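# Move two pipette tip boxes onto the pipetting robot deck

## Task

Fetch both pipette-tip boxes from the supply shelves and set each one into one of the two free slots on the deck of the liquid-handling robot that stands on the bench with shelves. Each box's lid must end fully closed on it, and every other piece of labware on that deck must stay seated in its slot. Flipping a box, or letting a box or a lid touch the floor, is a failure. The pedal bin and the stool may be pushed aside. At the end the gripper must be open and the robot moved away from the items, and the robot must not have toppled or be left leaning.

## Robot and tools

Robot: a Hello Robot Stretch 3 with one arm. It has a two-wheel differential base (0.33 m long, 0.34 m wide) that drives only forward/back or spins in place; it cannot slide sideways. The spin centre is midway between the drive wheels, 0.05 m behind the front edge. A mast carries a lift, and the telescoping arm sticks out to the robot's right side. To move the gripper forward or back you drive the base. With the arm pulled in and the wrist folded, spinning sweeps a circle of radius 0.28 m; an unfolded level wrist reaches past it.

Frames: the base frame sits on the floor between the drive wheels, x ahead, y to the left, z up. hand_pose is reported in it, located where closed fingertips meet. Odometry is the base frame as it was at scene start; heading runs -3.142 to 3.142, positive leftward.

Tool execute_actions takes "actions", a list run in order (an empty list just returns the current state and images). Each action is {"robot": command, "steps": n, "until": condition}. steps is 1 to 450 control steps at 30 per second; {"steps": n} alone only waits. A command may hold:
- "base": exactly one of {"translate_m": d}, a straight drive offset in metres from wherever the base is when the command begins (positive forward, |d| at most 1), or {"rotate_rad": d}, an in-place turn offset in radians (positive = counter-clockwise seen from above, |d| at most 3.2).
- "joints": absolute targets by name, one number each; unnamed joints keep their targets. lift_m 0 to 1.1 (arm height); arm_m 0 to 0.52 (extension); wrist_yaw_rad -1.345 to 4.42 (0 along the arm, positive toward the front, 3.0 folded over the base); wrist_pitch_rad -1.57 to 0.451 (negative tips fingers down); wrist_roll_rad -2.911 to 2.911; gripper_m -0.089 to 0.179 (wider when higher; actual fingertip gap is about 0.007 m less when nearly shut, 0.025 m less when fully open, zero below 0.007); head_pan_rad -3.953 to 1.73 (0 ahead, positive left, -1.57 looks along the arm); head_tilt_rad -1.53 to 0.419 (negative down).
- "contact_limits": {"arm_m": effort %} (1 to 100) sets how hard the arm may push before stopping, for that arm motion.
"robot" can instead be a list of up to 8 commands run one after another, which may include {"pause_s": s} (max 15), or {"stop": true}, which brakes everything and clears the queue. Base and joint motions in one command start together and continue across later actions and while you think. A new command overrides immediately; a later queued command starts only after everything before it finishes "done".

"until" ends an action early. {"robot": {"status": "ended"}} fires when nothing is moving and no queue runs. You can also test fields, e.g. {"lift_m": [">", 0.3], "base_status": ["!=", "moving"]}; comparisons use the printed precision. {"any": {"status": "ended"}} fires when any single motion or the queue ends.

Tool zoom_image: {"camera": "head_camera" | "nav_camera" | "wrist_camera", "region": [x0, y0, x1, y1]} in pixels from the top-left of that camera's latest frame, at most 504 by 504. head_camera and nav_camera are on the head (aimed by head_pan_rad and head_tilt_rad); wrist_camera rides on the gripper.

Tool finished_scene: {"scene": number}. Call it only after all motion has settled; it is final.

Results: base_status shows progress like "moving (translate_m +0.12 of +0.30)". joint_goals and joint_status give each joint's target and state: moving, done, off_target (resting away from the goal, possibly still pushing), contact_stop (the lift or arm hit something and went slack), time_out, stopped, not_commanded, torque_fault (a wrist servo shut off for 10 s). measured_speeds gives encoder speeds. refusals counts rejected goals; queue is idle/running/done/dropped/stopped, queue_left counts waiting commands. Lines starting "refused:" or "dropped:" explain a rejection; "replaced:" is informational. robot.on_its_own appears when the robot altered a goal itself, a joint is slack or off, a motor strains at rest, or the base leans 3 degrees or more. lidar_m lists 12 distances in 30-degree sectors counter-clockwise from straight ahead (4th left, 7th behind, 10th right), in a plane 0.17 m up. wrist_depth_mm and head_depth_mm are 7 by 7 grids of median depths in mm. base_tilt is in degrees (forward/right positive). motor_effort is in per cent with the recent peak in brackets; treat it as rough.

Speed: the base is fast (0.30 m/s, 1.9 rad/s) only when lift_m is under 0.30, arm_m under 0.03 and wrist_yaw_rad over 2.54; otherwise 0.10 m/s and 0.63 rad/s.

Gripping: command gripper_m below the object's width; lower squeezes harder, but excess squeeze triggers a stall guard that weakens the grip. To let go, open at least 0.02 past where contact began. Neither the reading nor "done" proves you hold anything, so check the images.

Avoid: folding or unfolding the wrist unless lift_m is 0.32 to 0.95, pitch -0.4 and roll near 0; once folded, lift may go down to 0.25. With yaw below -0.4 keep pitch at -0.5 or lower. Pushing into something solid with the gripper above roughly 0.45 m, pushing twice after a contact_stop, or driving while holding or snagged can tip the robot; if it leans, reverse the last move in small steps, free the gripper, and lower lift toward 0.2. Do not drop, slam or shove objects hard, and make sure nothing falls. A loose object may occasionally get nudged by itself.

Each tool is called after "Request:" as name(argument=value, ...), one argument or row to a line, values as JSON.

## Session

Request:
execute_actions(
  actions=[],
)

Scene clock: 0.00 s.
robot.base_odometry: x=+0.000 y=+0.000 heading=+0.000 (m, m, rad; robot's odometry frame)
robot.turned_by_wheels: +0.000 (rad since the last result)
robot.turned_by_imu: +0.000 (rad since the last result)
robot.base_tilt: forward=+1.2 right=-1.2 (deg)
robot.lidar_m: 1.59 2.02 2.09 1.59 1.54 1.55 1.65 1.57 1.69 1.20 1.15 1.18
robot.head_depth_mm: 1923 1739 1759 2157 1725 1423 1419 / 2018 2398 2434 2471 1710 1611 1626 / 2017 2707 2814 2845 2893 2793 1971 / 2002 2779 2848 2871 2885 2824 2085 / 1993 2658 2636 2655 2723 2683 2080 / 1997 2500 2473 2501 2545 2470 2071 / 1979 2359 2353 2384 2387 2024 1985
robot.base_status: not_commanded
robot.joint_positions: lift_m=+0.343 arm_m=+0.000 wrist_yaw_rad=+3.006 wrist_pitch_rad=-0.357 wrist_roll_rad=-0.001 gripper_m=+0.037 head_pan_rad=-0.001 head_tilt_rad=+0.005
robot.joint_goals: lift_m=+0.343 arm_m=+0.000 wrist_yaw_rad=+3.006 wrist_pitch_rad=-0.357 wrist_roll_rad=-0.001 gripper_m=+0.037 head_pan_rad=-0.001 head_tilt_rad=+0.005
robot.joint_status: lift_m=not_commanded arm_m=not_commanded wrist_yaw_rad=not_commanded wrist_pitch_rad=not_commanded wrist_roll_rad=not_commanded gripper_m=not_commanded head_pan_rad=not_commanded head_tilt_rad=not_commanded
robot.measured_speeds: translate_m=+0.000 rotate_rad=+0.000 lift_m=+0.000 arm_m=+0.000 wrist_yaw_rad=+0.000 wrist_pitch_rad=+0.000 wrist_roll_rad=+0.000 head_pan_rad=+0.000 head_tilt_rad=+0.000
robot: refusals=0 queue=idle queue_left=0
robot.motor_effort: left_wheel=-1 right_wheel=-1 lift_m=+32 arm_m=+0 wrist_yaw_rad=+1 wrist_pitch_rad=+4 wrist_roll_rad=+1 gripper_m=-1 head_pan_rad=-1 head_tilt_rad=+1 (%)
robot.hand_pose: x=+0.0101 y=+0.0850 z=+0.3697 quat_wxyz=(+0.173, +0.702, +0.079, +0.686) (m; robot's base frame)
robot.wrist_depth_mm: - - - - - - - / - - - - - - - / - - - - - - - / 871 873 881 910 921 937 950 / 698 700 - 715 733 728 752 / 594 592 - 602 602 613 618 / 502 507 529 532 518 526 528
pictures: head_camera (sideways: a quarter turn clockwise sets it upright), nav_camera (sideways: a quarter turn counterclockwise sets it upright), wrist_camera
Images, in order (width x height): head_camera 896x504, nav_camera 672x504, wrist_camera 644x364.

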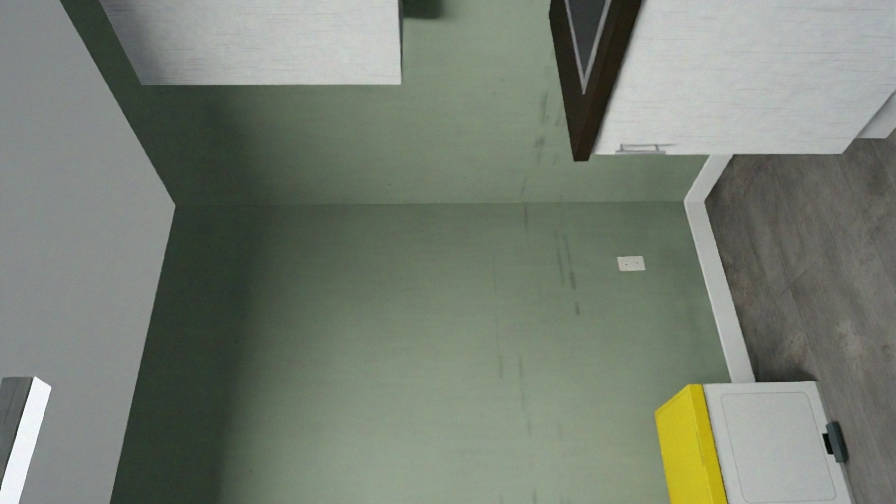

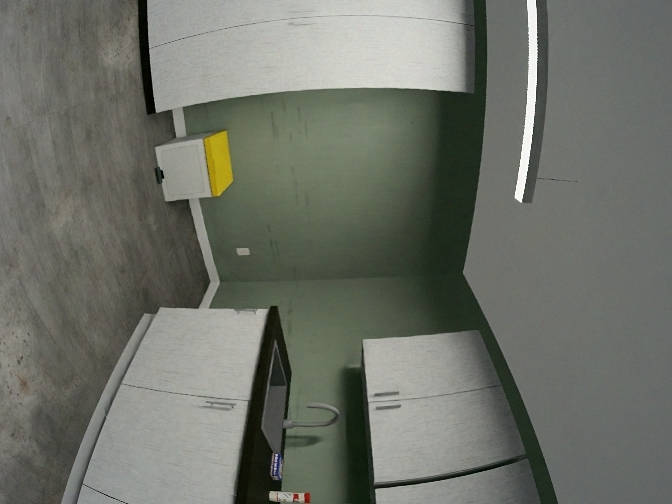

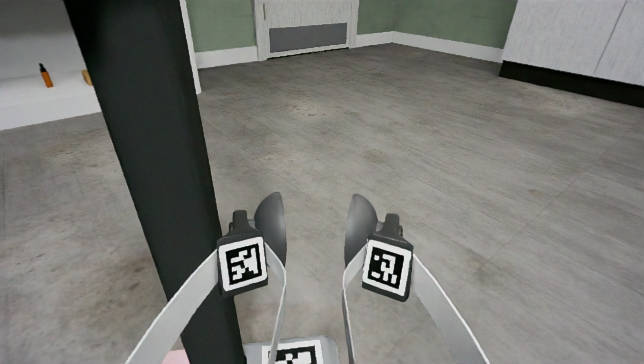

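Request:
execute_actions(
  actions=[
    {"robot":{"joints":{"head_pan_rad":-1.6,"head_tilt_rad":-0.4}},"steps":450,"until":{"robot":{"status":"ended"}}},
  ],
)

Request:
execute_actions(
  actions=[
    {"robot":{"joints":{"head_pan_rad":-2.9}},"steps":450,"until":{"robot":{"status":"ended"}}},
  ],
)

Request:
execute_actions(
  actions=[
    {"robot":{"joints":{"head_pan_rad":-3.9}},"steps":450,"until":{"robot":{"status":"ended"}}},
  ],
)

Scene clock: 6.67 s.
robot.base_odometry: x=+0.000 y=+0.000 heading=+0.000 (m, m, rad; robot's odometry frame)
robot.turned_by_wheels: +0.000 (rad since the last result)
robot.turned_by_imu: +0.000 (rad since the last result)
robot.base_tilt: forward=+1.1 right=-1.2 (deg)
robot.lidar_m: 1.59 2.02 2.08 1.59 1.54 1.54 1.65 1.57 1.69 1.20 1.15 1.18
robot.head_depth_mm: 2160 2374 2619 2810 2136 1641 1338 / 2011 2191 2380 2626 2142 1658 1340 / 1875 2037 2218 2473 2160 1664 1346 / 1760 1906 2059 2270 2171 1659 1347 / 1667 1796 1926 2108 2154 1656 1351 / 1582 1691 1809 1277 1384 1513 1352 / 1491 1591 1326 1168 1269 1381 1358
robot.base_status: not_commanded
robot.joint_positions: lift_m=+0.343 arm_m=+0.000 wrist_yaw_rad=+3.006 wrist_pitch_rad=-0.357 wrist_roll_rad=-0.001 gripper_m=+0.037 head_pan_rad=-1.593 head_tilt_rad=-0.395
robot.joint_goals: lift_m=+0.343 arm_m=+0.000 wrist_yaw_rad=+3.006 wrist_pitch_rad=-0.357 wrist_roll_rad=-0.001 gripper_m=+0.037 head_pan_rad=-1.600 head_tilt_rad=-0.400
robot.joint_status: lift_m=not_commanded arm_m=not_commanded wrist_yaw_rad=not_commanded wrist_pitch_rad=not_commanded wrist_roll_rad=not_commanded gripper_m=not_commanded head_pan_rad=done head_tilt_rad=done
robot.measured_speeds: translate_m=+0.000 rotate_rad=+0.000 lift_m=+0.000 arm_m=+0.000 wrist_yaw_rad=+0.000 wrist_pitch_rad=+0.000 wrist_roll_rad=+0.000 head_pan_rad=+0.000 head_tilt_rad=+0.000
robot: refusals=0 queue=done queue_left=0
robot.motor_effort: left_wheel=+0(0) right_wheel=+0(1) lift_m=+31(31) arm_m=-1(0) wrist_yaw_rad=+0(0) wrist_pitch_rad=+4(4) wrist_roll_rad=+1(1) gripper_m=+0(1) head_pan_rad=-4(50) head_tilt_rad=-2(25) (%)
robot.hand_pose: x=+0.0101 y=+0.0850 z=+0.3697 quat_wxyz=(+0.173, +0.702, +0.079, +0.686) (m; robot's base frame)
robot.wrist_depth_mm: - - - - - - - / - - - - - - - / - - - - - - - / 879 887 907 914 907 934 939 / 699 708 - 724 735 742 736 / 590 590 - 606 601 617 613 / 507 511 534 531 519 523 529
pictures: head_camera (sideways: a quarter turn clockwise sets it upright), nav_camera (sideways: a quarter turn counterclockwise sets it upright), wrist_camera
Images, in order (width x height): head_camera 896x504, nav_camera 672x504, wrist_camera 644x364.

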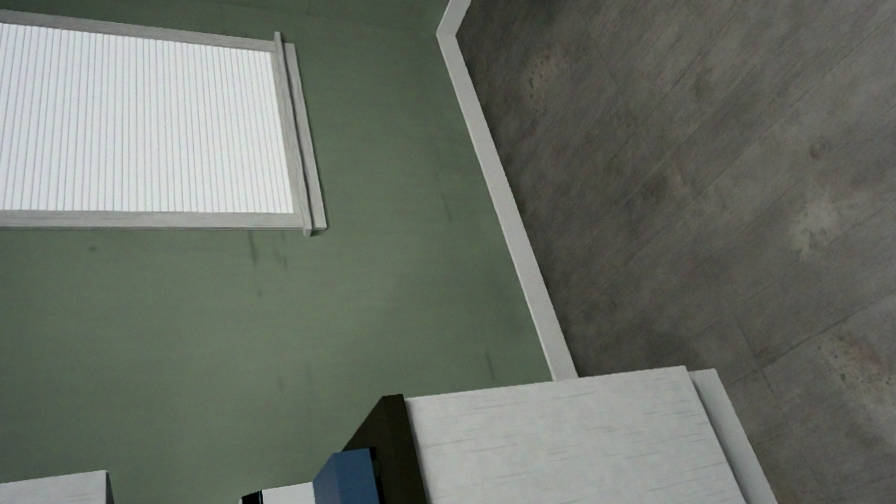

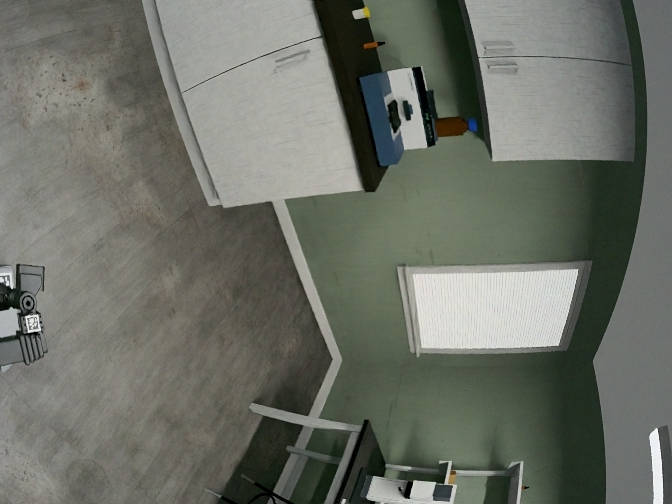

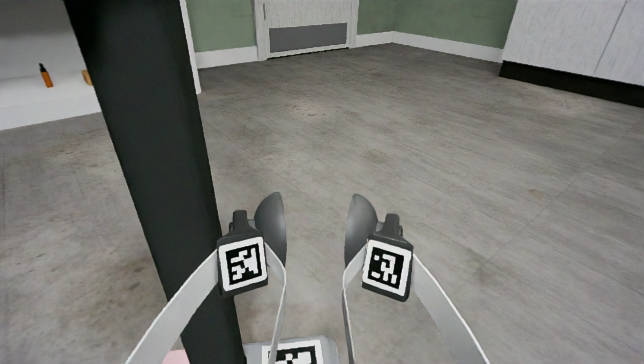

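Scene clock: 7.87 s.
robot.base_odometry: x=+0.000 y=+0.000 heading=+0.000 (m, m, rad; robot's odometry frame)
robot.turned_by_wheels: +0.000 (rad since the last result)
robot.turned_by_imu: +0.000 (rad since the last result)
robot.base_tilt: forward=+1.2 right=-1.1 (deg)
robot.lidar_m: 1.59 2.02 2.09 1.59 1.55 1.55 1.65 1.57 1.69 1.20 1.15 1.18
robot.head_depth_mm: 2221 2442 2640 2846 2136 1649 1331 / 2177 2356 2572 2714 2147 1653 1346 / 2110 2241 2423 2611 2039 1667 1351 / 2008 2157 2174 2527 2160 1660 1349 / 1969 2091 2193 2437 2158 1660 1356 / 1916 1973 2072 2067 2086 1668 1351 / 1851 1790 1706 1681 2076 1667 1357
robot.base_status: not_commanded
robot.joint_positions: lift_m=+0.343 arm_m=+0.000 wrist_yaw_rad=+3.006 wrist_pitch_rad=-0.357 wrist_roll_rad=-0.001 gripper_m=+0.037 head_pan_rad=-2.893 head_tilt_rad=-0.395
robot.joint_goals: lift_m=+0.343 arm_m=+0.000 wrist_yaw_rad=+3.006 wrist_pitch_rad=-0.357 wrist_roll_rad=-0.001 gripper_m=+0.037 head_pan_rad=-2.900 head_tilt_rad=-0.400
robot.joint_status: lift_m=not_commanded arm_m=not_commanded wrist_yaw_rad=not_commanded wrist_pitch_rad=not_commanded wrist_roll_rad=not_commanded gripper_m=not_commanded head_pan_rad=done head_tilt_rad=done
robot.measured_speeds: translate_m=+0.000 rotate_rad=+0.000 lift_m=+0.000 arm_m=+0.000 wrist_yaw_rad=+0.000 wrist_pitch_rad=+0.000 wrist_roll_rad=+0.000 head_pan_rad=+0.000 head_tilt_rad=+0.000
robot: refusals=0 queue=done queue_left=0
robot.motor_effort: left_wheel=+0(0) right_wheel=-1(1) lift_m=+31(32) arm_m=+0(0) wrist_yaw_rad=+0(1) wrist_pitch_rad=+4(4) wrist_roll_rad=+0(0) gripper_m=+0(0) head_pan_rad=-4(49) head_tilt_rad=-3(3) (%)
robot.hand_pose: x=+0.0101 y=+0.0850 z=+0.3697 quat_wxyz=(+0.173, +0.702, +0.079, +0.686) (m; robot's base frame)
robot.wrist_depth_mm: - - - - - - - / - - - - - - - / - - - - - - - / 886 870 896 910 920 918 929 / 701 709 - 727 738 740 748 / 591 587 - 604 601 607 620 / 509 506 529 534 522 523 531
pictures: head_camera (sideways: a quarter turn clockwise sets it upright), nav_camera (sideways: a quarter turn counterclockwise sets it upright), wrist_camera
Images, in order (width x height): head_camera 896x504, nav_camera 672x504, wrist_camera 644x364.

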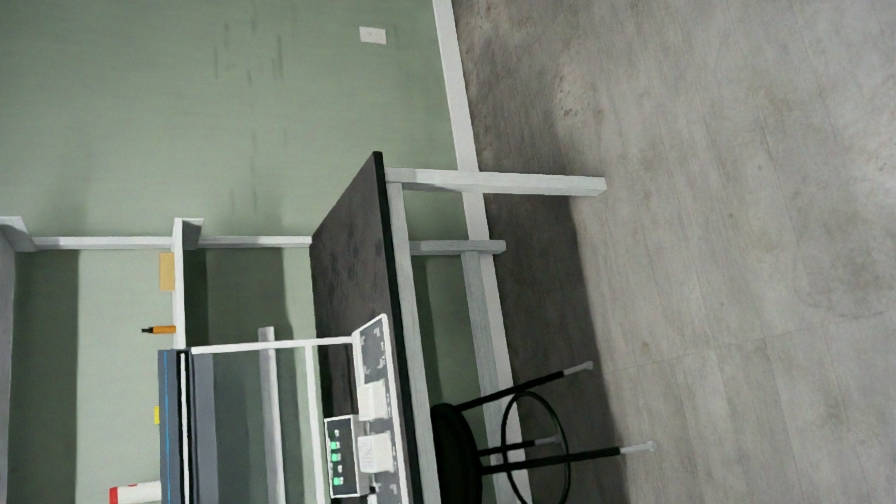

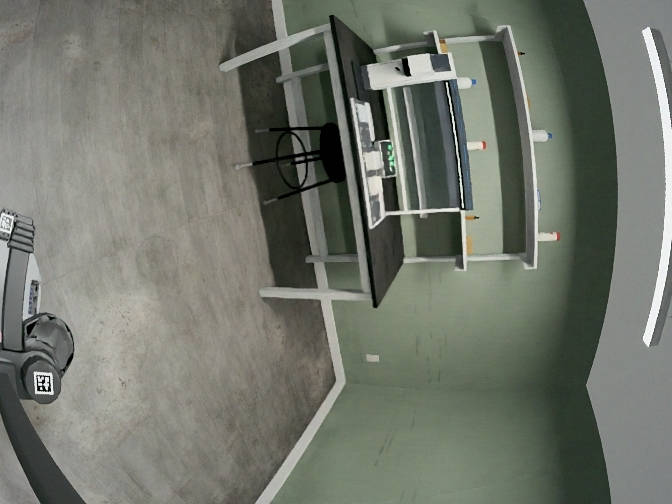

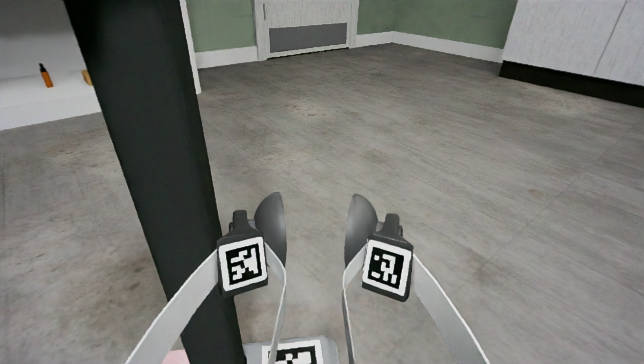

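Scene clock: 8.93 s.
robot.base_odometry: x=+0.000 y=+0.000 heading=+0.000 (m, m, rad; robot's odometry frame)
robot.turned_by_wheels: +0.000 (rad since the last result)
robot.turned_by_imu: +0.000 (rad since the last result)
robot.base_tilt: forward=+1.2 right=-1.2 (deg)
robot.lidar_m: 1.59 2.02 2.09 1.59 1.55 1.55 1.65 1.56 1.69 1.20 1.15 1.19
robot.head_depth_mm: - - - - - - - / 1606 1766 1798 - - - - / 1448 1769 1814 1915 2018 1663 1345 / 1723 1839 2001 2197 1973 1666 1351 / 1810 1944 2128 2329 2158 1657 1348 / 1846 1997 2188 2425 2161 1681 1350 / 1892 2065 2270 2505 2160 1662 1352
robot.base_status: not_commanded
robot.joint_positions: lift_m=+0.343 arm_m=+0.000 wrist_yaw_rad=+3.006 wrist_pitch_rad=-0.357 wrist_roll_rad=-0.001 gripper_m=+0.037 head_pan_rad=-3.893 head_tilt_rad=-0.395
robot.joint_goals: lift_m=+0.343 arm_m=+0.000 wrist_yaw_rad=+3.006 wrist_pitch_rad=-0.357 wrist_roll_rad=-0.001 gripper_m=+0.037 head_pan_rad=-3.900 head_tilt_rad=-0.400
robot.joint_status: lift_m=not_commanded arm_m=not_commanded wrist_yaw_rad=not_commanded wrist_pitch_rad=not_commanded wrist_roll_rad=not_commanded gripper_m=not_commanded head_pan_rad=done head_tilt_rad=done
robot.measured_speeds: translate_m=+0.000 rotate_rad=+0.000 lift_m=+0.000 arm_m=+0.000 wrist_yaw_rad=+0.000 wrist_pitch_rad=+0.000 wrist_roll_rad=+0.000 head_pan_rad=+0.000 head_tilt_rad=+0.000
robot: refusals=0 queue=done queue_left=0
robot.motor_effort: left_wheel=+0(0) right_wheel=-1(1) lift_m=+31(31) arm_m=+0(0) wrist_yaw_rad=+1(0) wrist_pitch_rad=+4(4) wrist_roll_rad=+0(0) gripper_m=-1(1) head_pan_rad=-4(48) head_tilt_rad=-3(3) (%)
robot.hand_pose: x=+0.0101 y=+0.0850 z=+0.3697 quat_wxyz=(+0.173, +0.702, +0.079, +0.686) (m; robot's base frame)
robot.wrist_depth_mm: - - - - - - - / - - - - - - - / - - - - - - - / 877 885 893 915 923 934 945 / 707 705 - 731 735 734 752 / 589 596 - 602 603 611 615 / 509 509 531 531 517 526 529
pictures: head_camera (sideways: a quarter turn clockwise sets it upright), nav_camera (sideways: a quarter turn counterclockwise sets it upright), wrist_camera
Images, in order (width x height): head_camera 896x504, nav_camera 672x504, wrist_camera 644x364.

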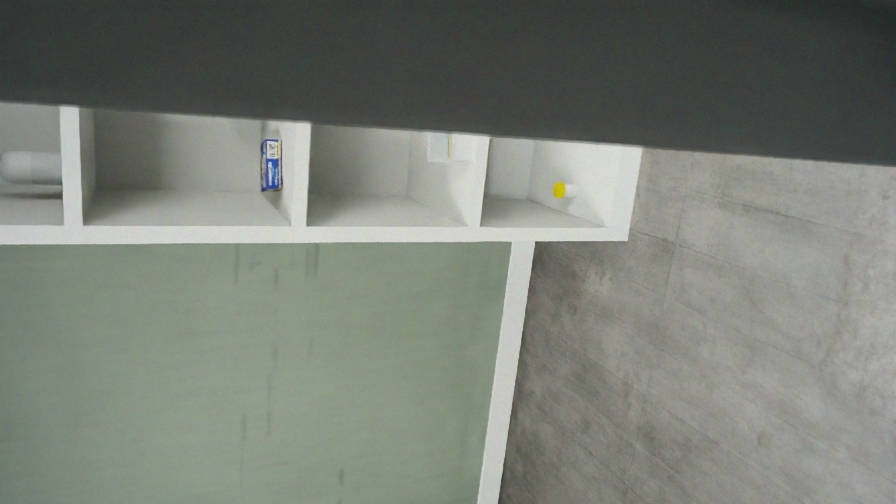

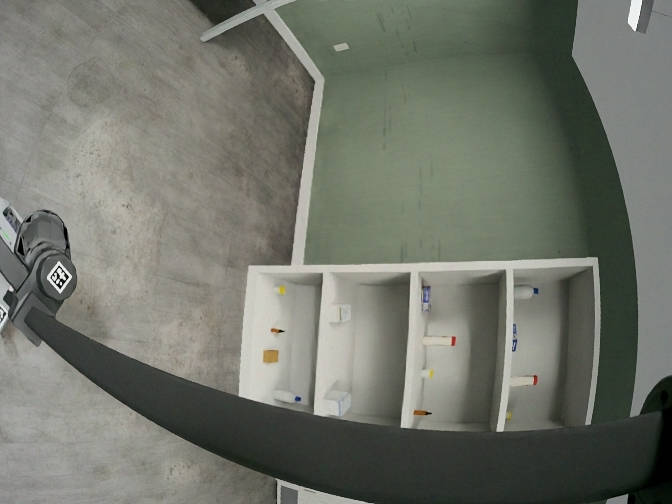

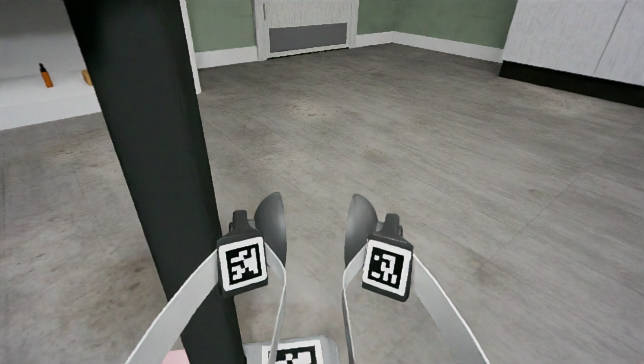

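Request:
execute_actions(
  actions=[
    {"robot":[{"joints":{"lift_m":0.27,"head_pan_rad":-1.75,"head_tilt_rad":-0.75}},{"base":{"rotate_rad":2.2}},{"base":{"translate_m":0.93}},{"base":{"rotate_rad":1.54}},{"joints":{"lift_m":0.6,"wrist_pitch_rad":-0.4}},{"joints":{"wrist_yaw_rad":0,"gripper_m":0.179}}],"steps":450,"until":{"robot":{"status":"ended"}}},
    {"steps":300,"until":{"robot":{"status":"ended"}}},
  ],
)

Scene clock: 39.77 s.
robot.base_odometry: x=-0.547 y=+0.752 heading=-2.543 (m, m, rad; robot's odometry frame)
robot.turned_by_wheels: +3.740 (rad since the last result)
robot.turned_by_imu: +3.701 (rad since the last result)
robot.base_tilt: forward=+1.1 right=-1.2 (deg)
robot.lidar_m: 1.46 1.81 2.20 2.07 2.18 2.15 2.10 0.81 0.83 0.77 0.64 1.59
robot.head_depth_mm: 901 684 1191 966 1329 1299 1132 / 895 688 1208 1031 1352 1275 1186 / 875 687 1196 1060 1331 1276 1204 / 878 692 1191 1061 1336 1278 - / 728 692 1163 1063 1334 1250 1117 / 858 696 1136 1063 959 1257 1136 / 849 667 1110 1065 938 1231 1143
robot.base_status: done (rotate_rad +1.5398 of +1.5400)
robot.joint_positions: lift_m=+0.599 arm_m=+0.000 wrist_yaw_rad=+0.002 wrist_pitch_rad=-0.413 wrist_roll_rad=-0.001 gripper_m=+0.179 head_pan_rad=-1.757 head_tilt_rad=-0.741
robot.joint_goals: lift_m=+0.600 arm_m=+0.000 wrist_yaw_rad=+0.000 wrist_pitch_rad=-0.400 wrist_roll_rad=-0.001 gripper_m=+0.179 head_pan_rad=-1.750 head_tilt_rad=-0.750
robot.joint_status: lift_m=done arm_m=not_commanded wrist_yaw_rad=done wrist_pitch_rad=done wrist_roll_rad=not_commanded gripper_m=done head_pan_rad=done head_tilt_rad=done
robot.measured_speeds: translate_m=+0.000 rotate_rad=+0.000 lift_m=+0.000 arm_m=+0.000 wrist_yaw_rad=+0.000 wrist_pitch_rad=+0.000 wrist_roll_rad=+0.000 head_pan_rad=+0.000 head_tilt_rad=+0.000
robot: refusals=0 queue=done queue_left=0
robot.motor_effort: left_wheel=-5(15) right_wheel=+2(9) lift_m=+44(45) arm_m=-1(1) wrist_yaw_rad=-1(2) wrist_pitch_rad=+4(6) wrist_roll_rad=+1(1) gripper_m=-1(85) head_pan_rad=+3(48) head_tilt_rad=-4(28) (%)
robot.hand_pose: x=-0.0211 y=-0.3696 z=+0.6131 quat_wxyz=(+0.693, +0.146, -0.691, -0.145) (m; robot's base frame)
robot.wrist_depth_mm: 345 487 720 722 703 709 667 / 351 498 565 625 641 659 433 / 391 431 398 424 449 461 422 / - 440 778 957 402 401 400 / - 570 886 913 930 871 649 / - 607 749 783 758 793 589 / 745 703 665 680 684 695 673
pictures: head_camera (sideways: a quarter turn clockwise sets it upright), nav_camera (sideways: a quarter turn counterclockwise sets it upright), wrist_camera
Images, in order (width x height): head_camera 896x504, nav_camera 672x504, wrist_camera 644x364.

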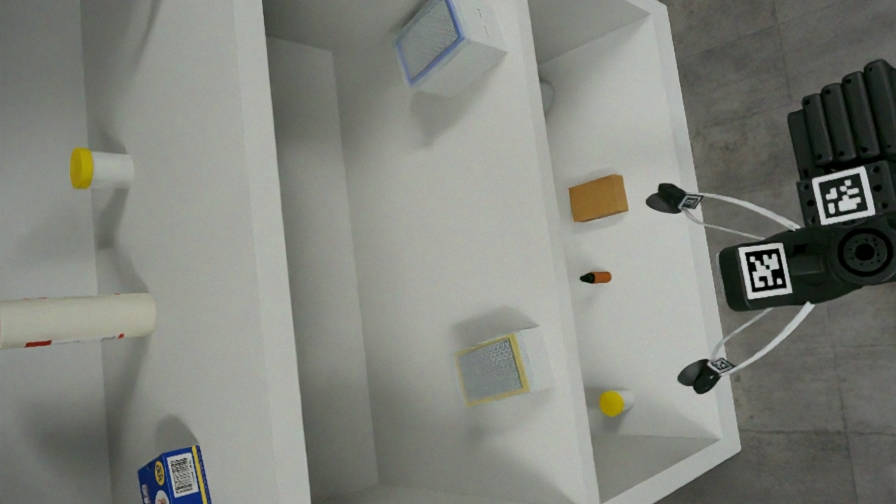

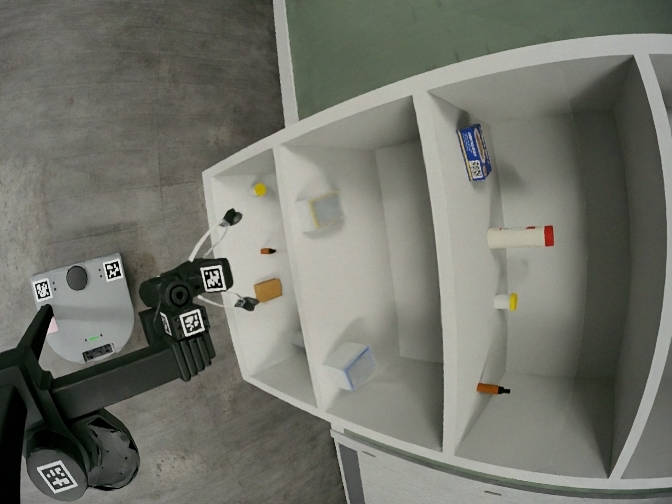

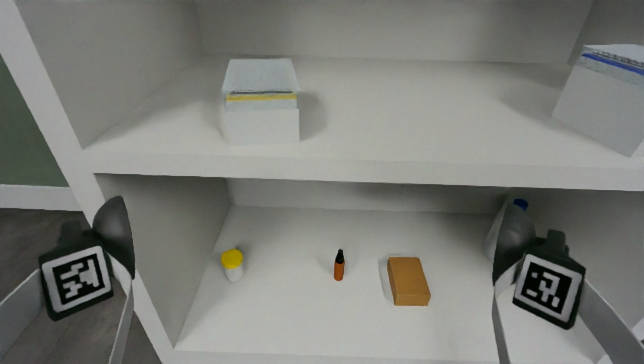

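Request:
execute_actions(
  actions=[
    {"robot":{"joints":{"head_pan_rad":0.5,"head_tilt_rad":-0.4,"wrist_pitch_rad":-0.2,"lift_m":0.53,"arm_m":0.08}},"steps":450,"until":{"robot":{"status":"ended"}}},
  ],
)

Request:
zoom_image(
  camera="head_camera",
  region=[200,100,500,400],
)

Scene clock: 47.50 s.
robot.base_odometry: x=-0.547 y=+0.752 heading=-2.543 (m, m, rad; robot's odometry frame)
robot.turned_by_wheels: +0.000 (rad since the last result)
robot.turned_by_imu: +0.000 (rad since the last result)
robot.base_tilt: forward=+1.1 right=-1.2 (deg)
robot.lidar_m: 1.46 1.81 2.20 2.07 2.18 2.15 2.10 0.81 0.82 0.77 0.64 1.59
robot.head_depth_mm: 1853 1973 2034 1518 2000 1628 1329 / 1955 2042 2039 2377 2111 1620 1328 / 2053 2134 2056 2542 2104 1639 1334 / 2159 2261 1884 2540 2089 1641 1336 / 2291 2051 2033 2835 2142 1639 1337 / 2435 2488 2303 2974 2128 1652 1339 / 2595 2867 3107 2792 2122 1649 1338
robot.base_status: done (rotate_rad +1.5398 of +1.5400)
robot.joint_positions: lift_m=+0.531 arm_m=+0.080 wrist_yaw_rad=+0.001 wrist_pitch_rad=-0.221 wrist_roll_rad=-0.001 gripper_m=+0.179 head_pan_rad=+0.493 head_tilt_rad=-0.409
robot.joint_goals: lift_m=+0.530 arm_m=+0.080 wrist_yaw_rad=+0.000 wrist_pitch_rad=-0.200 wrist_roll_rad=-0.001 gripper_m=+0.179 head_pan_rad=+0.500 head_tilt_rad=-0.400
robot.joint_status: lift_m=done arm_m=done wrist_yaw_rad=done wrist_pitch_rad=done wrist_roll_rad=not_commanded gripper_m=done head_pan_rad=done head_tilt_rad=done
robot.measured_speeds: translate_m=+0.000 rotate_rad=+0.000 lift_m=+0.000 arm_m=+0.000 wrist_yaw_rad=+0.000 wrist_pitch_rad=+0.000 wrist_roll_rad=+0.000 head_pan_rad=+0.000 head_tilt_rad=+0.000
robot: refusals=0 queue=done queue_left=0
robot.motor_effort: left_wheel=-5(5) right_wheel=+2(2) lift_m=+15(43) arm_m=+3(4) wrist_yaw_rad=+0(1) wrist_pitch_rad=+6(6) wrist_roll_rad=+1(1) gripper_m=-2(0) head_pan_rad=+4(49) head_tilt_rad=+4(28) (%)
robot.hand_pose: x=-0.0213 y=-0.4693 z=+0.5897 quat_wxyz=(+0.704, +0.079, -0.702, -0.078) (m; robot's base frame)
robot.wrist_depth_mm: 346 487 645 641 634 628 627 / 346 497 687 675 670 676 648 / 341 462 355 568 580 594 548 / 328 355 310 366 374 381 385 / 301 302 301 303 302 300 300 / - 549 815 872 878 859 593 / 376 516 710 717 723 701 677
pictures: head_camera (sideways: a quarter turn clockwise sets it upright), nav_camera (sideways: a quarter turn counterclockwise sets it upright), wrist_camera
Images, in order (width x height): head_camera 896x504, nav_camera 672x504, wrist_camera 644x364.

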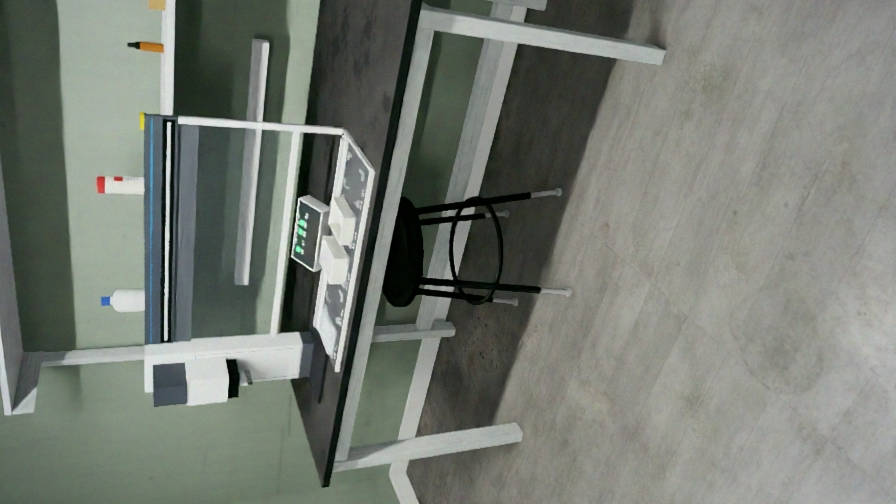

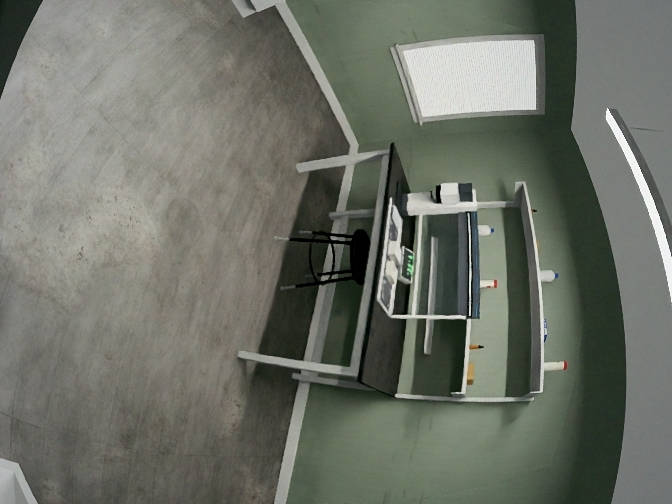

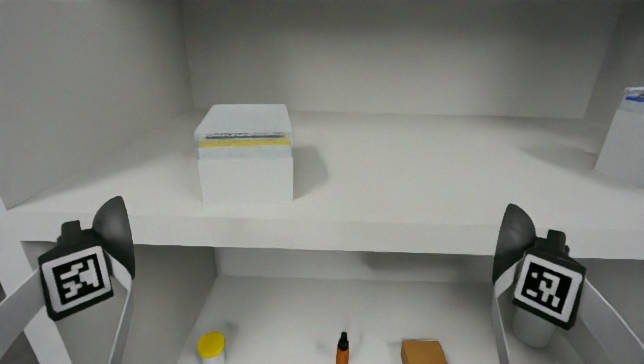

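Region (200, 100, 500, 400) of head_camera's 896x504 image, scaled by 1.680, with more detail than that image has.

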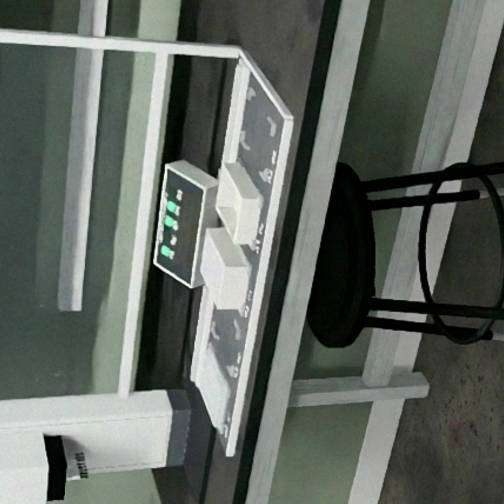

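Request:
execute_actions(
  actions=[
    {"robot":[{"base":{"translate_m":0.04},"joints":{"head_pan_rad":-1.5,"head_tilt_rad":-0.9,"wrist_yaw_rad":0.17}},{"joints":{"arm_m":0.2,"lift_m":0.52}}],"steps":450,"until":{"robot":{"status":"ended"}}},
  ],
)

Scene clock: 64.27 s.
robot.base_odometry: x=-0.580 y=+0.729 heading=-2.543 (m, m, rad; robot's odometry frame)
robot.turned_by_wheels: +0.000 (rad since the last result)
robot.turned_by_imu: +0.000 (rad since the last result)
robot.base_tilt: forward=+1.1 right=-1.2 (deg)
robot.lidar_m: 1.42 2.12 2.18 2.07 2.17 2.18 2.14 0.84 0.88 0.78 0.63 1.59
robot.head_depth_mm: 638 1057 1079 963 1316 1235 1101 / 641 1070 1081 967 - - - / 642 1082 1087 940 - 1234 1138 / 618 1101 1088 948 1322 1227 1140 / 619 1002 1054 991 1325 1238 1109 / 622 671 797 1500 1396 1230 1109 / 535 1104 1446 1593 1390 1235 1108
robot.base_status: done (translate_m +0.0400 of +0.0400)
robot.joint_positions: lift_m=+0.521 arm_m=+0.200 wrist_yaw_rad=+0.169 wrist_pitch_rad=-0.220 wrist_roll_rad=-0.001 gripper_m=+0.179 head_pan_rad=-1.493 head_tilt_rad=-0.889
robot.joint_goals: lift_m=+0.520 arm_m=+0.200 wrist_yaw_rad=+0.170 wrist_pitch_rad=-0.200 wrist_roll_rad=-0.001 gripper_m=+0.179 head_pan_rad=-1.500 head_tilt_rad=-0.900
robot.joint_status: lift_m=done arm_m=done wrist_yaw_rad=done wrist_pitch_rad=done wrist_roll_rad=not_commanded gripper_m=done head_pan_rad=done head_tilt_rad=done
robot.measured_speeds: translate_m=+0.000 rotate_rad=+0.000 lift_m=+0.000 arm_m=+0.000 wrist_yaw_rad=+0.000 wrist_pitch_rad=+0.000 wrist_roll_rad=+0.000 head_pan_rad=+0.000 head_tilt_rad=+0.000
robot: refusals=0 queue=done queue_left=0
robot.motor_effort: left_wheel=-6(7) right_wheel=+2(6) lift_m=+15(16) arm_m=+4(4) wrist_yaw_rad=+1(2) wrist_pitch_rad=+6(7) wrist_roll_rad=+1(0) gripper_m=+0(0) head_pan_rad=-4(49) head_tilt_rad=-6(34) (%)
robot.hand_pose: x=+0.0198 y=-0.5859 z=+0.5798 quat_wxyz=(+0.708, +0.137, -0.693, -0.018) (m; robot's base frame)
robot.wrist_depth_mm: 226 297 464 540 519 497 474 / 230 303 484 572 543 520 499 / 233 309 459 530 540 532 514 / 237 301 337 192 233 357 362 / 231 249 252 193 200 262 265 / - 207 201 202 203 205 212 / 259 337 448 193 181 175 169
pictures: head_camera (sideways: a quarter turn clockwise sets it upright), nav_camera (sideways: a quarter turn counterclockwise sets it upright), wrist_camera
Images, in order (width x height): head_camera 896x504, nav_camera 672x504, wrist_camera 644x364.

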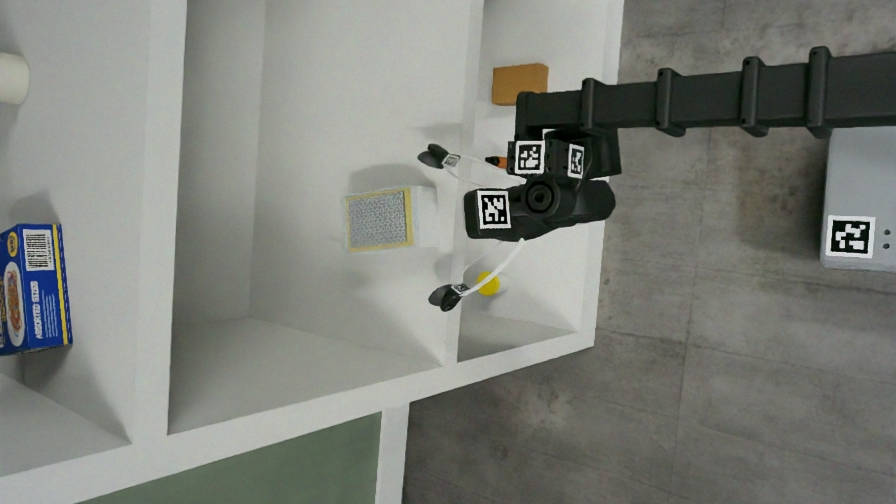

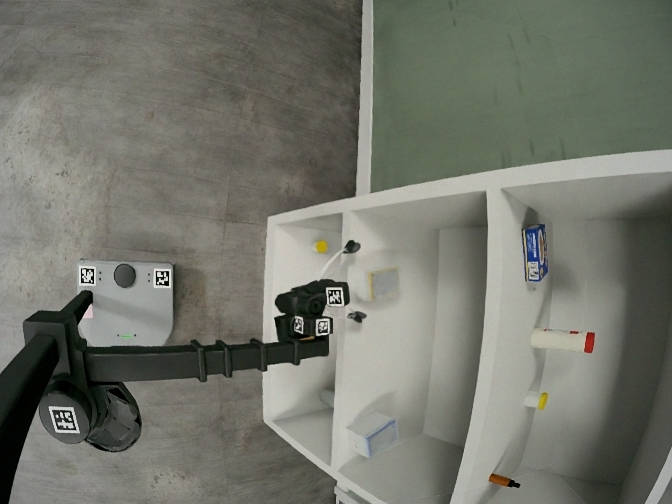

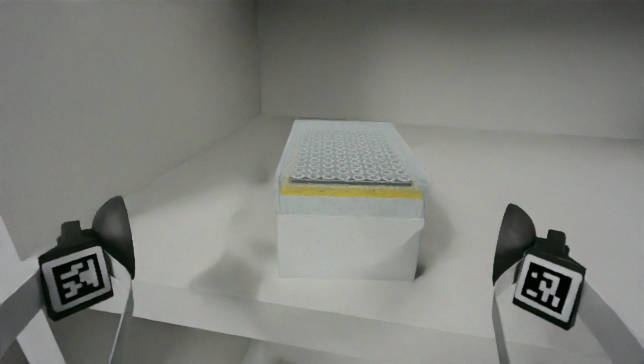

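Request:
execute_actions(
  actions=[
    {"robot":[{"joints":{"arm_m":0.295,"lift_m":0.5}},{"joints":{"lift_m":0.488,"gripper_m":0.125}}],"steps":450,"until":{"robot":{"status":"ended"}}},
  ],
)

Scene clock: 73.30 s.
robot.base_odometry: x=-0.580 y=+0.729 heading=-2.544 (m, m, rad; robot's odometry frame)
robot.turned_by_wheels: +0.000 (rad since the last result)
robot.turned_by_imu: +0.000 (rad since the last result)
robot.base_tilt: forward=+1.1 right=-1.2 (deg)
robot.lidar_m: 1.42 2.12 2.17 2.07 2.18 2.19 2.14 0.84 0.88 0.78 0.63 1.59
robot.head_depth_mm: 640 1059 1082 967 1316 1230 1096 / 639 1074 1087 967 1314 1241 - / 642 1084 1084 943 1316 1238 1136 / 619 1093 1083 958 1327 1233 1137 / 621 1005 1051 987 1331 1234 1104 / 624 669 797 1506 1395 1233 1103 / 535 1105 1452 1602 1391 1235 1104
robot.base_status: done (translate_m +0.0400 of +0.0400)
robot.joint_positions: lift_m=+0.489 arm_m=+0.295 wrist_yaw_rad=+0.169 wrist_pitch_rad=-0.216 wrist_roll_rad=-0.001 gripper_m=+0.125 head_pan_rad=-1.493 head_tilt_rad=-0.889
robot.joint_goals: lift_m=+0.488 arm_m=+0.295 wrist_yaw_rad=+0.170 wrist_pitch_rad=-0.200 wrist_roll_rad=-0.001 gripper_m=+0.125 head_pan_rad=-1.500 head_tilt_rad=-0.900
robot.joint_status: lift_m=done arm_m=done wrist_yaw_rad=done wrist_pitch_rad=done wrist_roll_rad=not_commanded gripper_m=done head_pan_rad=done head_tilt_rad=done
robot.measured_speeds: translate_m=+0.000 rotate_rad=+0.000 lift_m=+0.000 arm_m=+0.000 wrist_yaw_rad=+0.000 wrist_pitch_rad=+0.000 wrist_roll_rad=+0.000 head_pan_rad=+0.000 head_tilt_rad=+0.000
robot: refusals=0 queue=done queue_left=0
robot.motor_effort: left_wheel=-6(6) right_wheel=+3(4) lift_m=+14(15) arm_m=+4(4) wrist_yaw_rad=+2(2) wrist_pitch_rad=+5(6) wrist_roll_rad=+1(0) gripper_m=-6(84) head_pan_rad=-4(4) head_tilt_rad=-6(6) (%)
robot.hand_pose: x=+0.0197 y=-0.6812 z=+0.5489 quat_wxyz=(+0.708, +0.135, -0.693, -0.017) (m; robot's base frame)
robot.wrist_depth_mm: 223 292 457 456 430 414 397 / 228 299 479 478 461 435 418 / 231 306 383 172 425 443 429 / 228 262 117 111 122 279 283 / 192 193 91 90 91 215 206 / 160 120 94 93 91 - 163 / 124 124 102 100 98 133 134
pictures: head_camera (sideways: a quarter turn clockwise sets it upright), nav_camera (sideways: a quarter turn counterclockwise sets it upright), wrist_camera
Images, in order (width x height): head_camera 896x504, nav_camera 672x504, wrist_camera 644x364.

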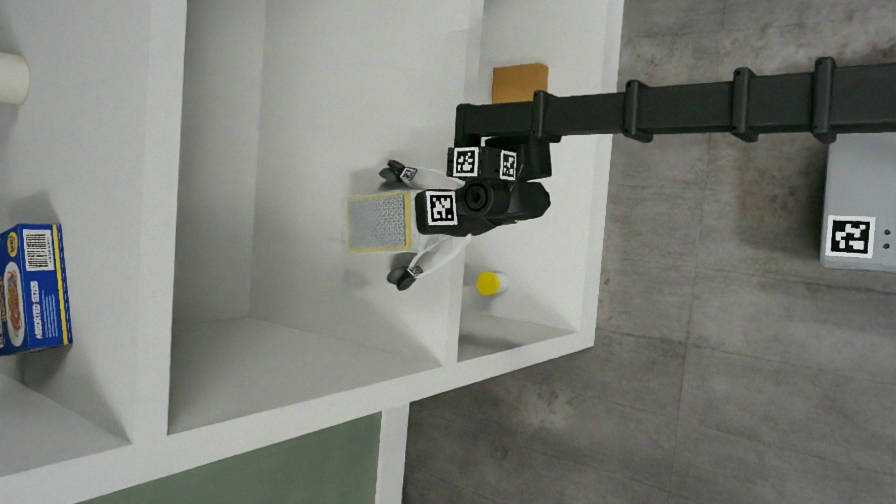

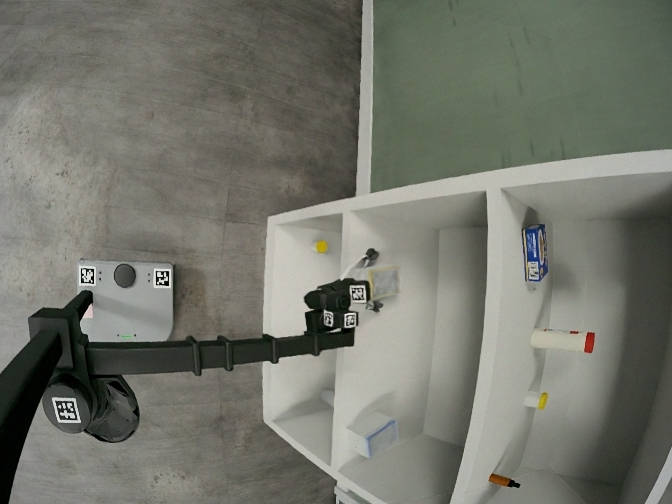

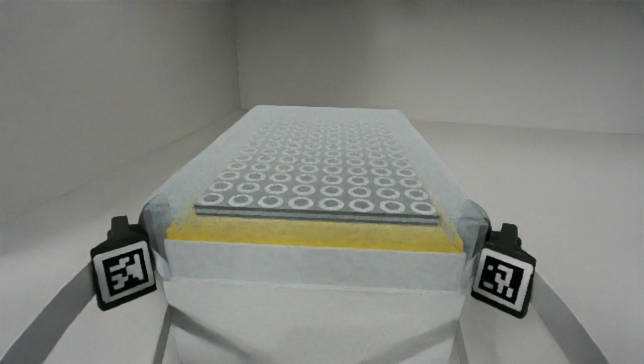

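Request:
execute_actions(
  actions=[
    {"robot":[{"joints":{"lift_m":0.482}},{"joints":{"gripper_m":0.02}},{"joints":{"lift_m":0.51}}],"steps":450,"until":{"robot":{"status":"ended"}}},
  ],
)

Scene clock: 79.53 s.
robot.base_odometry: x=-0.580 y=+0.729 heading=-2.543 (m, m, rad; robot's odometry frame)
robot.turned_by_wheels: +0.000 (rad since the last result)
robot.turned_by_imu: +0.000 (rad since the last result)
robot.base_tilt: forward=+1.2 right=-1.2 (deg)
robot.lidar_m: 1.42 2.13 2.17 2.07 2.18 2.19 2.14 0.84 0.88 0.78 0.63 1.59
robot.head_depth_mm: 638 1060 1078 961 1315 1228 1102 / 638 1067 1080 963 1316 - - / 639 1082 1084 944 1315 1225 1141 / 619 1100 1086 965 1330 1229 1136 / 620 1005 1053 987 1331 1240 1110 / 621 671 796 1502 1387 1234 1101 / 536 665 1460 1591 1389 1224 1107
robot.base_status: done (translate_m +0.0400 of +0.0400)
robot.joint_positions: lift_m=+0.509 arm_m=+0.295 wrist_yaw_rad=+0.169 wrist_pitch_rad=-0.228 wrist_roll_rad=+0.001 gripper_m=+0.024 head_pan_rad=-1.493 head_tilt_rad=-0.890
robot.joint_goals: lift_m=+0.510 arm_m=+0.295 wrist_yaw_rad=+0.170 wrist_pitch_rad=-0.200 wrist_roll_rad=+0.001 gripper_m=+0.023 head_pan_rad=-1.500 head_tilt_rad=-0.900
robot.joint_status: lift_m=done arm_m=done wrist_yaw_rad=done wrist_pitch_rad=done wrist_roll_rad=not_commanded gripper_m=done head_pan_rad=done head_tilt_rad=done
robot.measured_speeds: translate_m=+0.000 rotate_rad=+0.000 lift_m=+0.000 arm_m=+0.000 wrist_yaw_rad=+0.000 wrist_pitch_rad=+0.000 wrist_roll_rad=+0.000 head_pan_rad=+0.000 head_tilt_rad=+0.000
robot: refusals=0 queue=done queue_left=0
robot.motor_effort: left_wheel=-5(11) right_wheel=+2(6) lift_m=+45(48) arm_m=+1(3) wrist_yaw_rad=+2(5) wrist_pitch_rad=+9(9) wrist_roll_rad=-1(3) gripper_m=-26(100) head_pan_rad=-3(4) head_tilt_rad=-5(6) (%)
robot.hand_pose: x=+0.0195 y=-0.6805 z=+0.5665 quat_wxyz=(+0.707, +0.140, -0.693, -0.022) (m; robot's base frame)
robot.wrist_depth_mm: 223 296 459 457 433 416 397 / 227 299 479 483 463 442 420 / 231 307 415 185 434 451 438 / 234 281 126 114 126 315 321 / 221 224 125 111 104 234 236 / 178 175 134 117 109 186 186 / 153 148 150 128 143 153 154
pictures: head_camera (sideways: a quarter turn clockwise sets it upright), nav_camera (sideways: a quarter turn counterclockwise sets it upright), wrist_camera
Images, in order (width x height): head_camera 896x504, nav_camera 672x504, wrist_camera 644x364.

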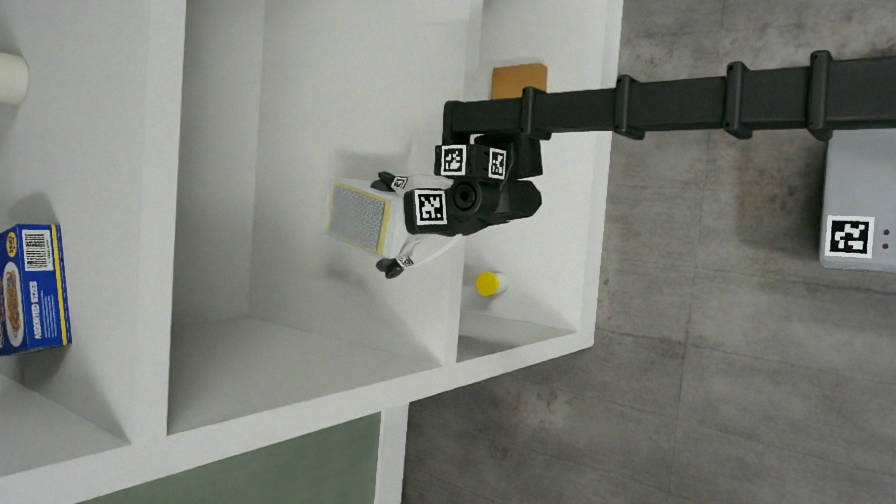

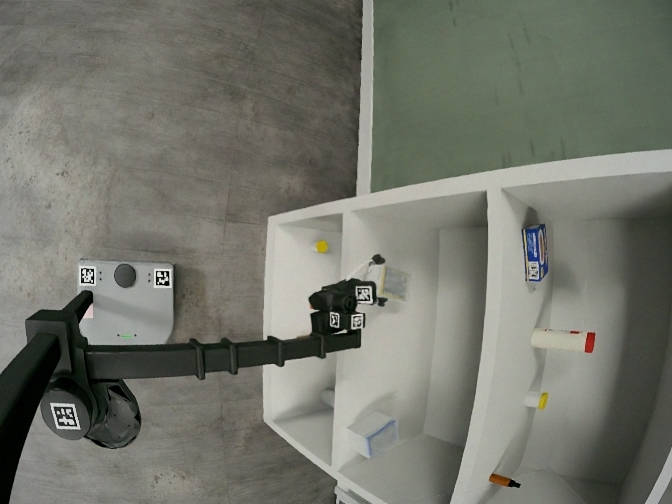

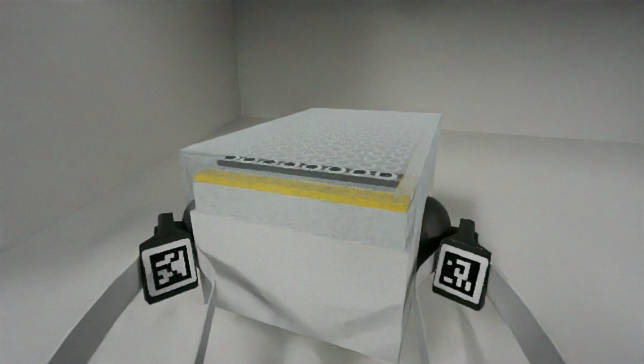

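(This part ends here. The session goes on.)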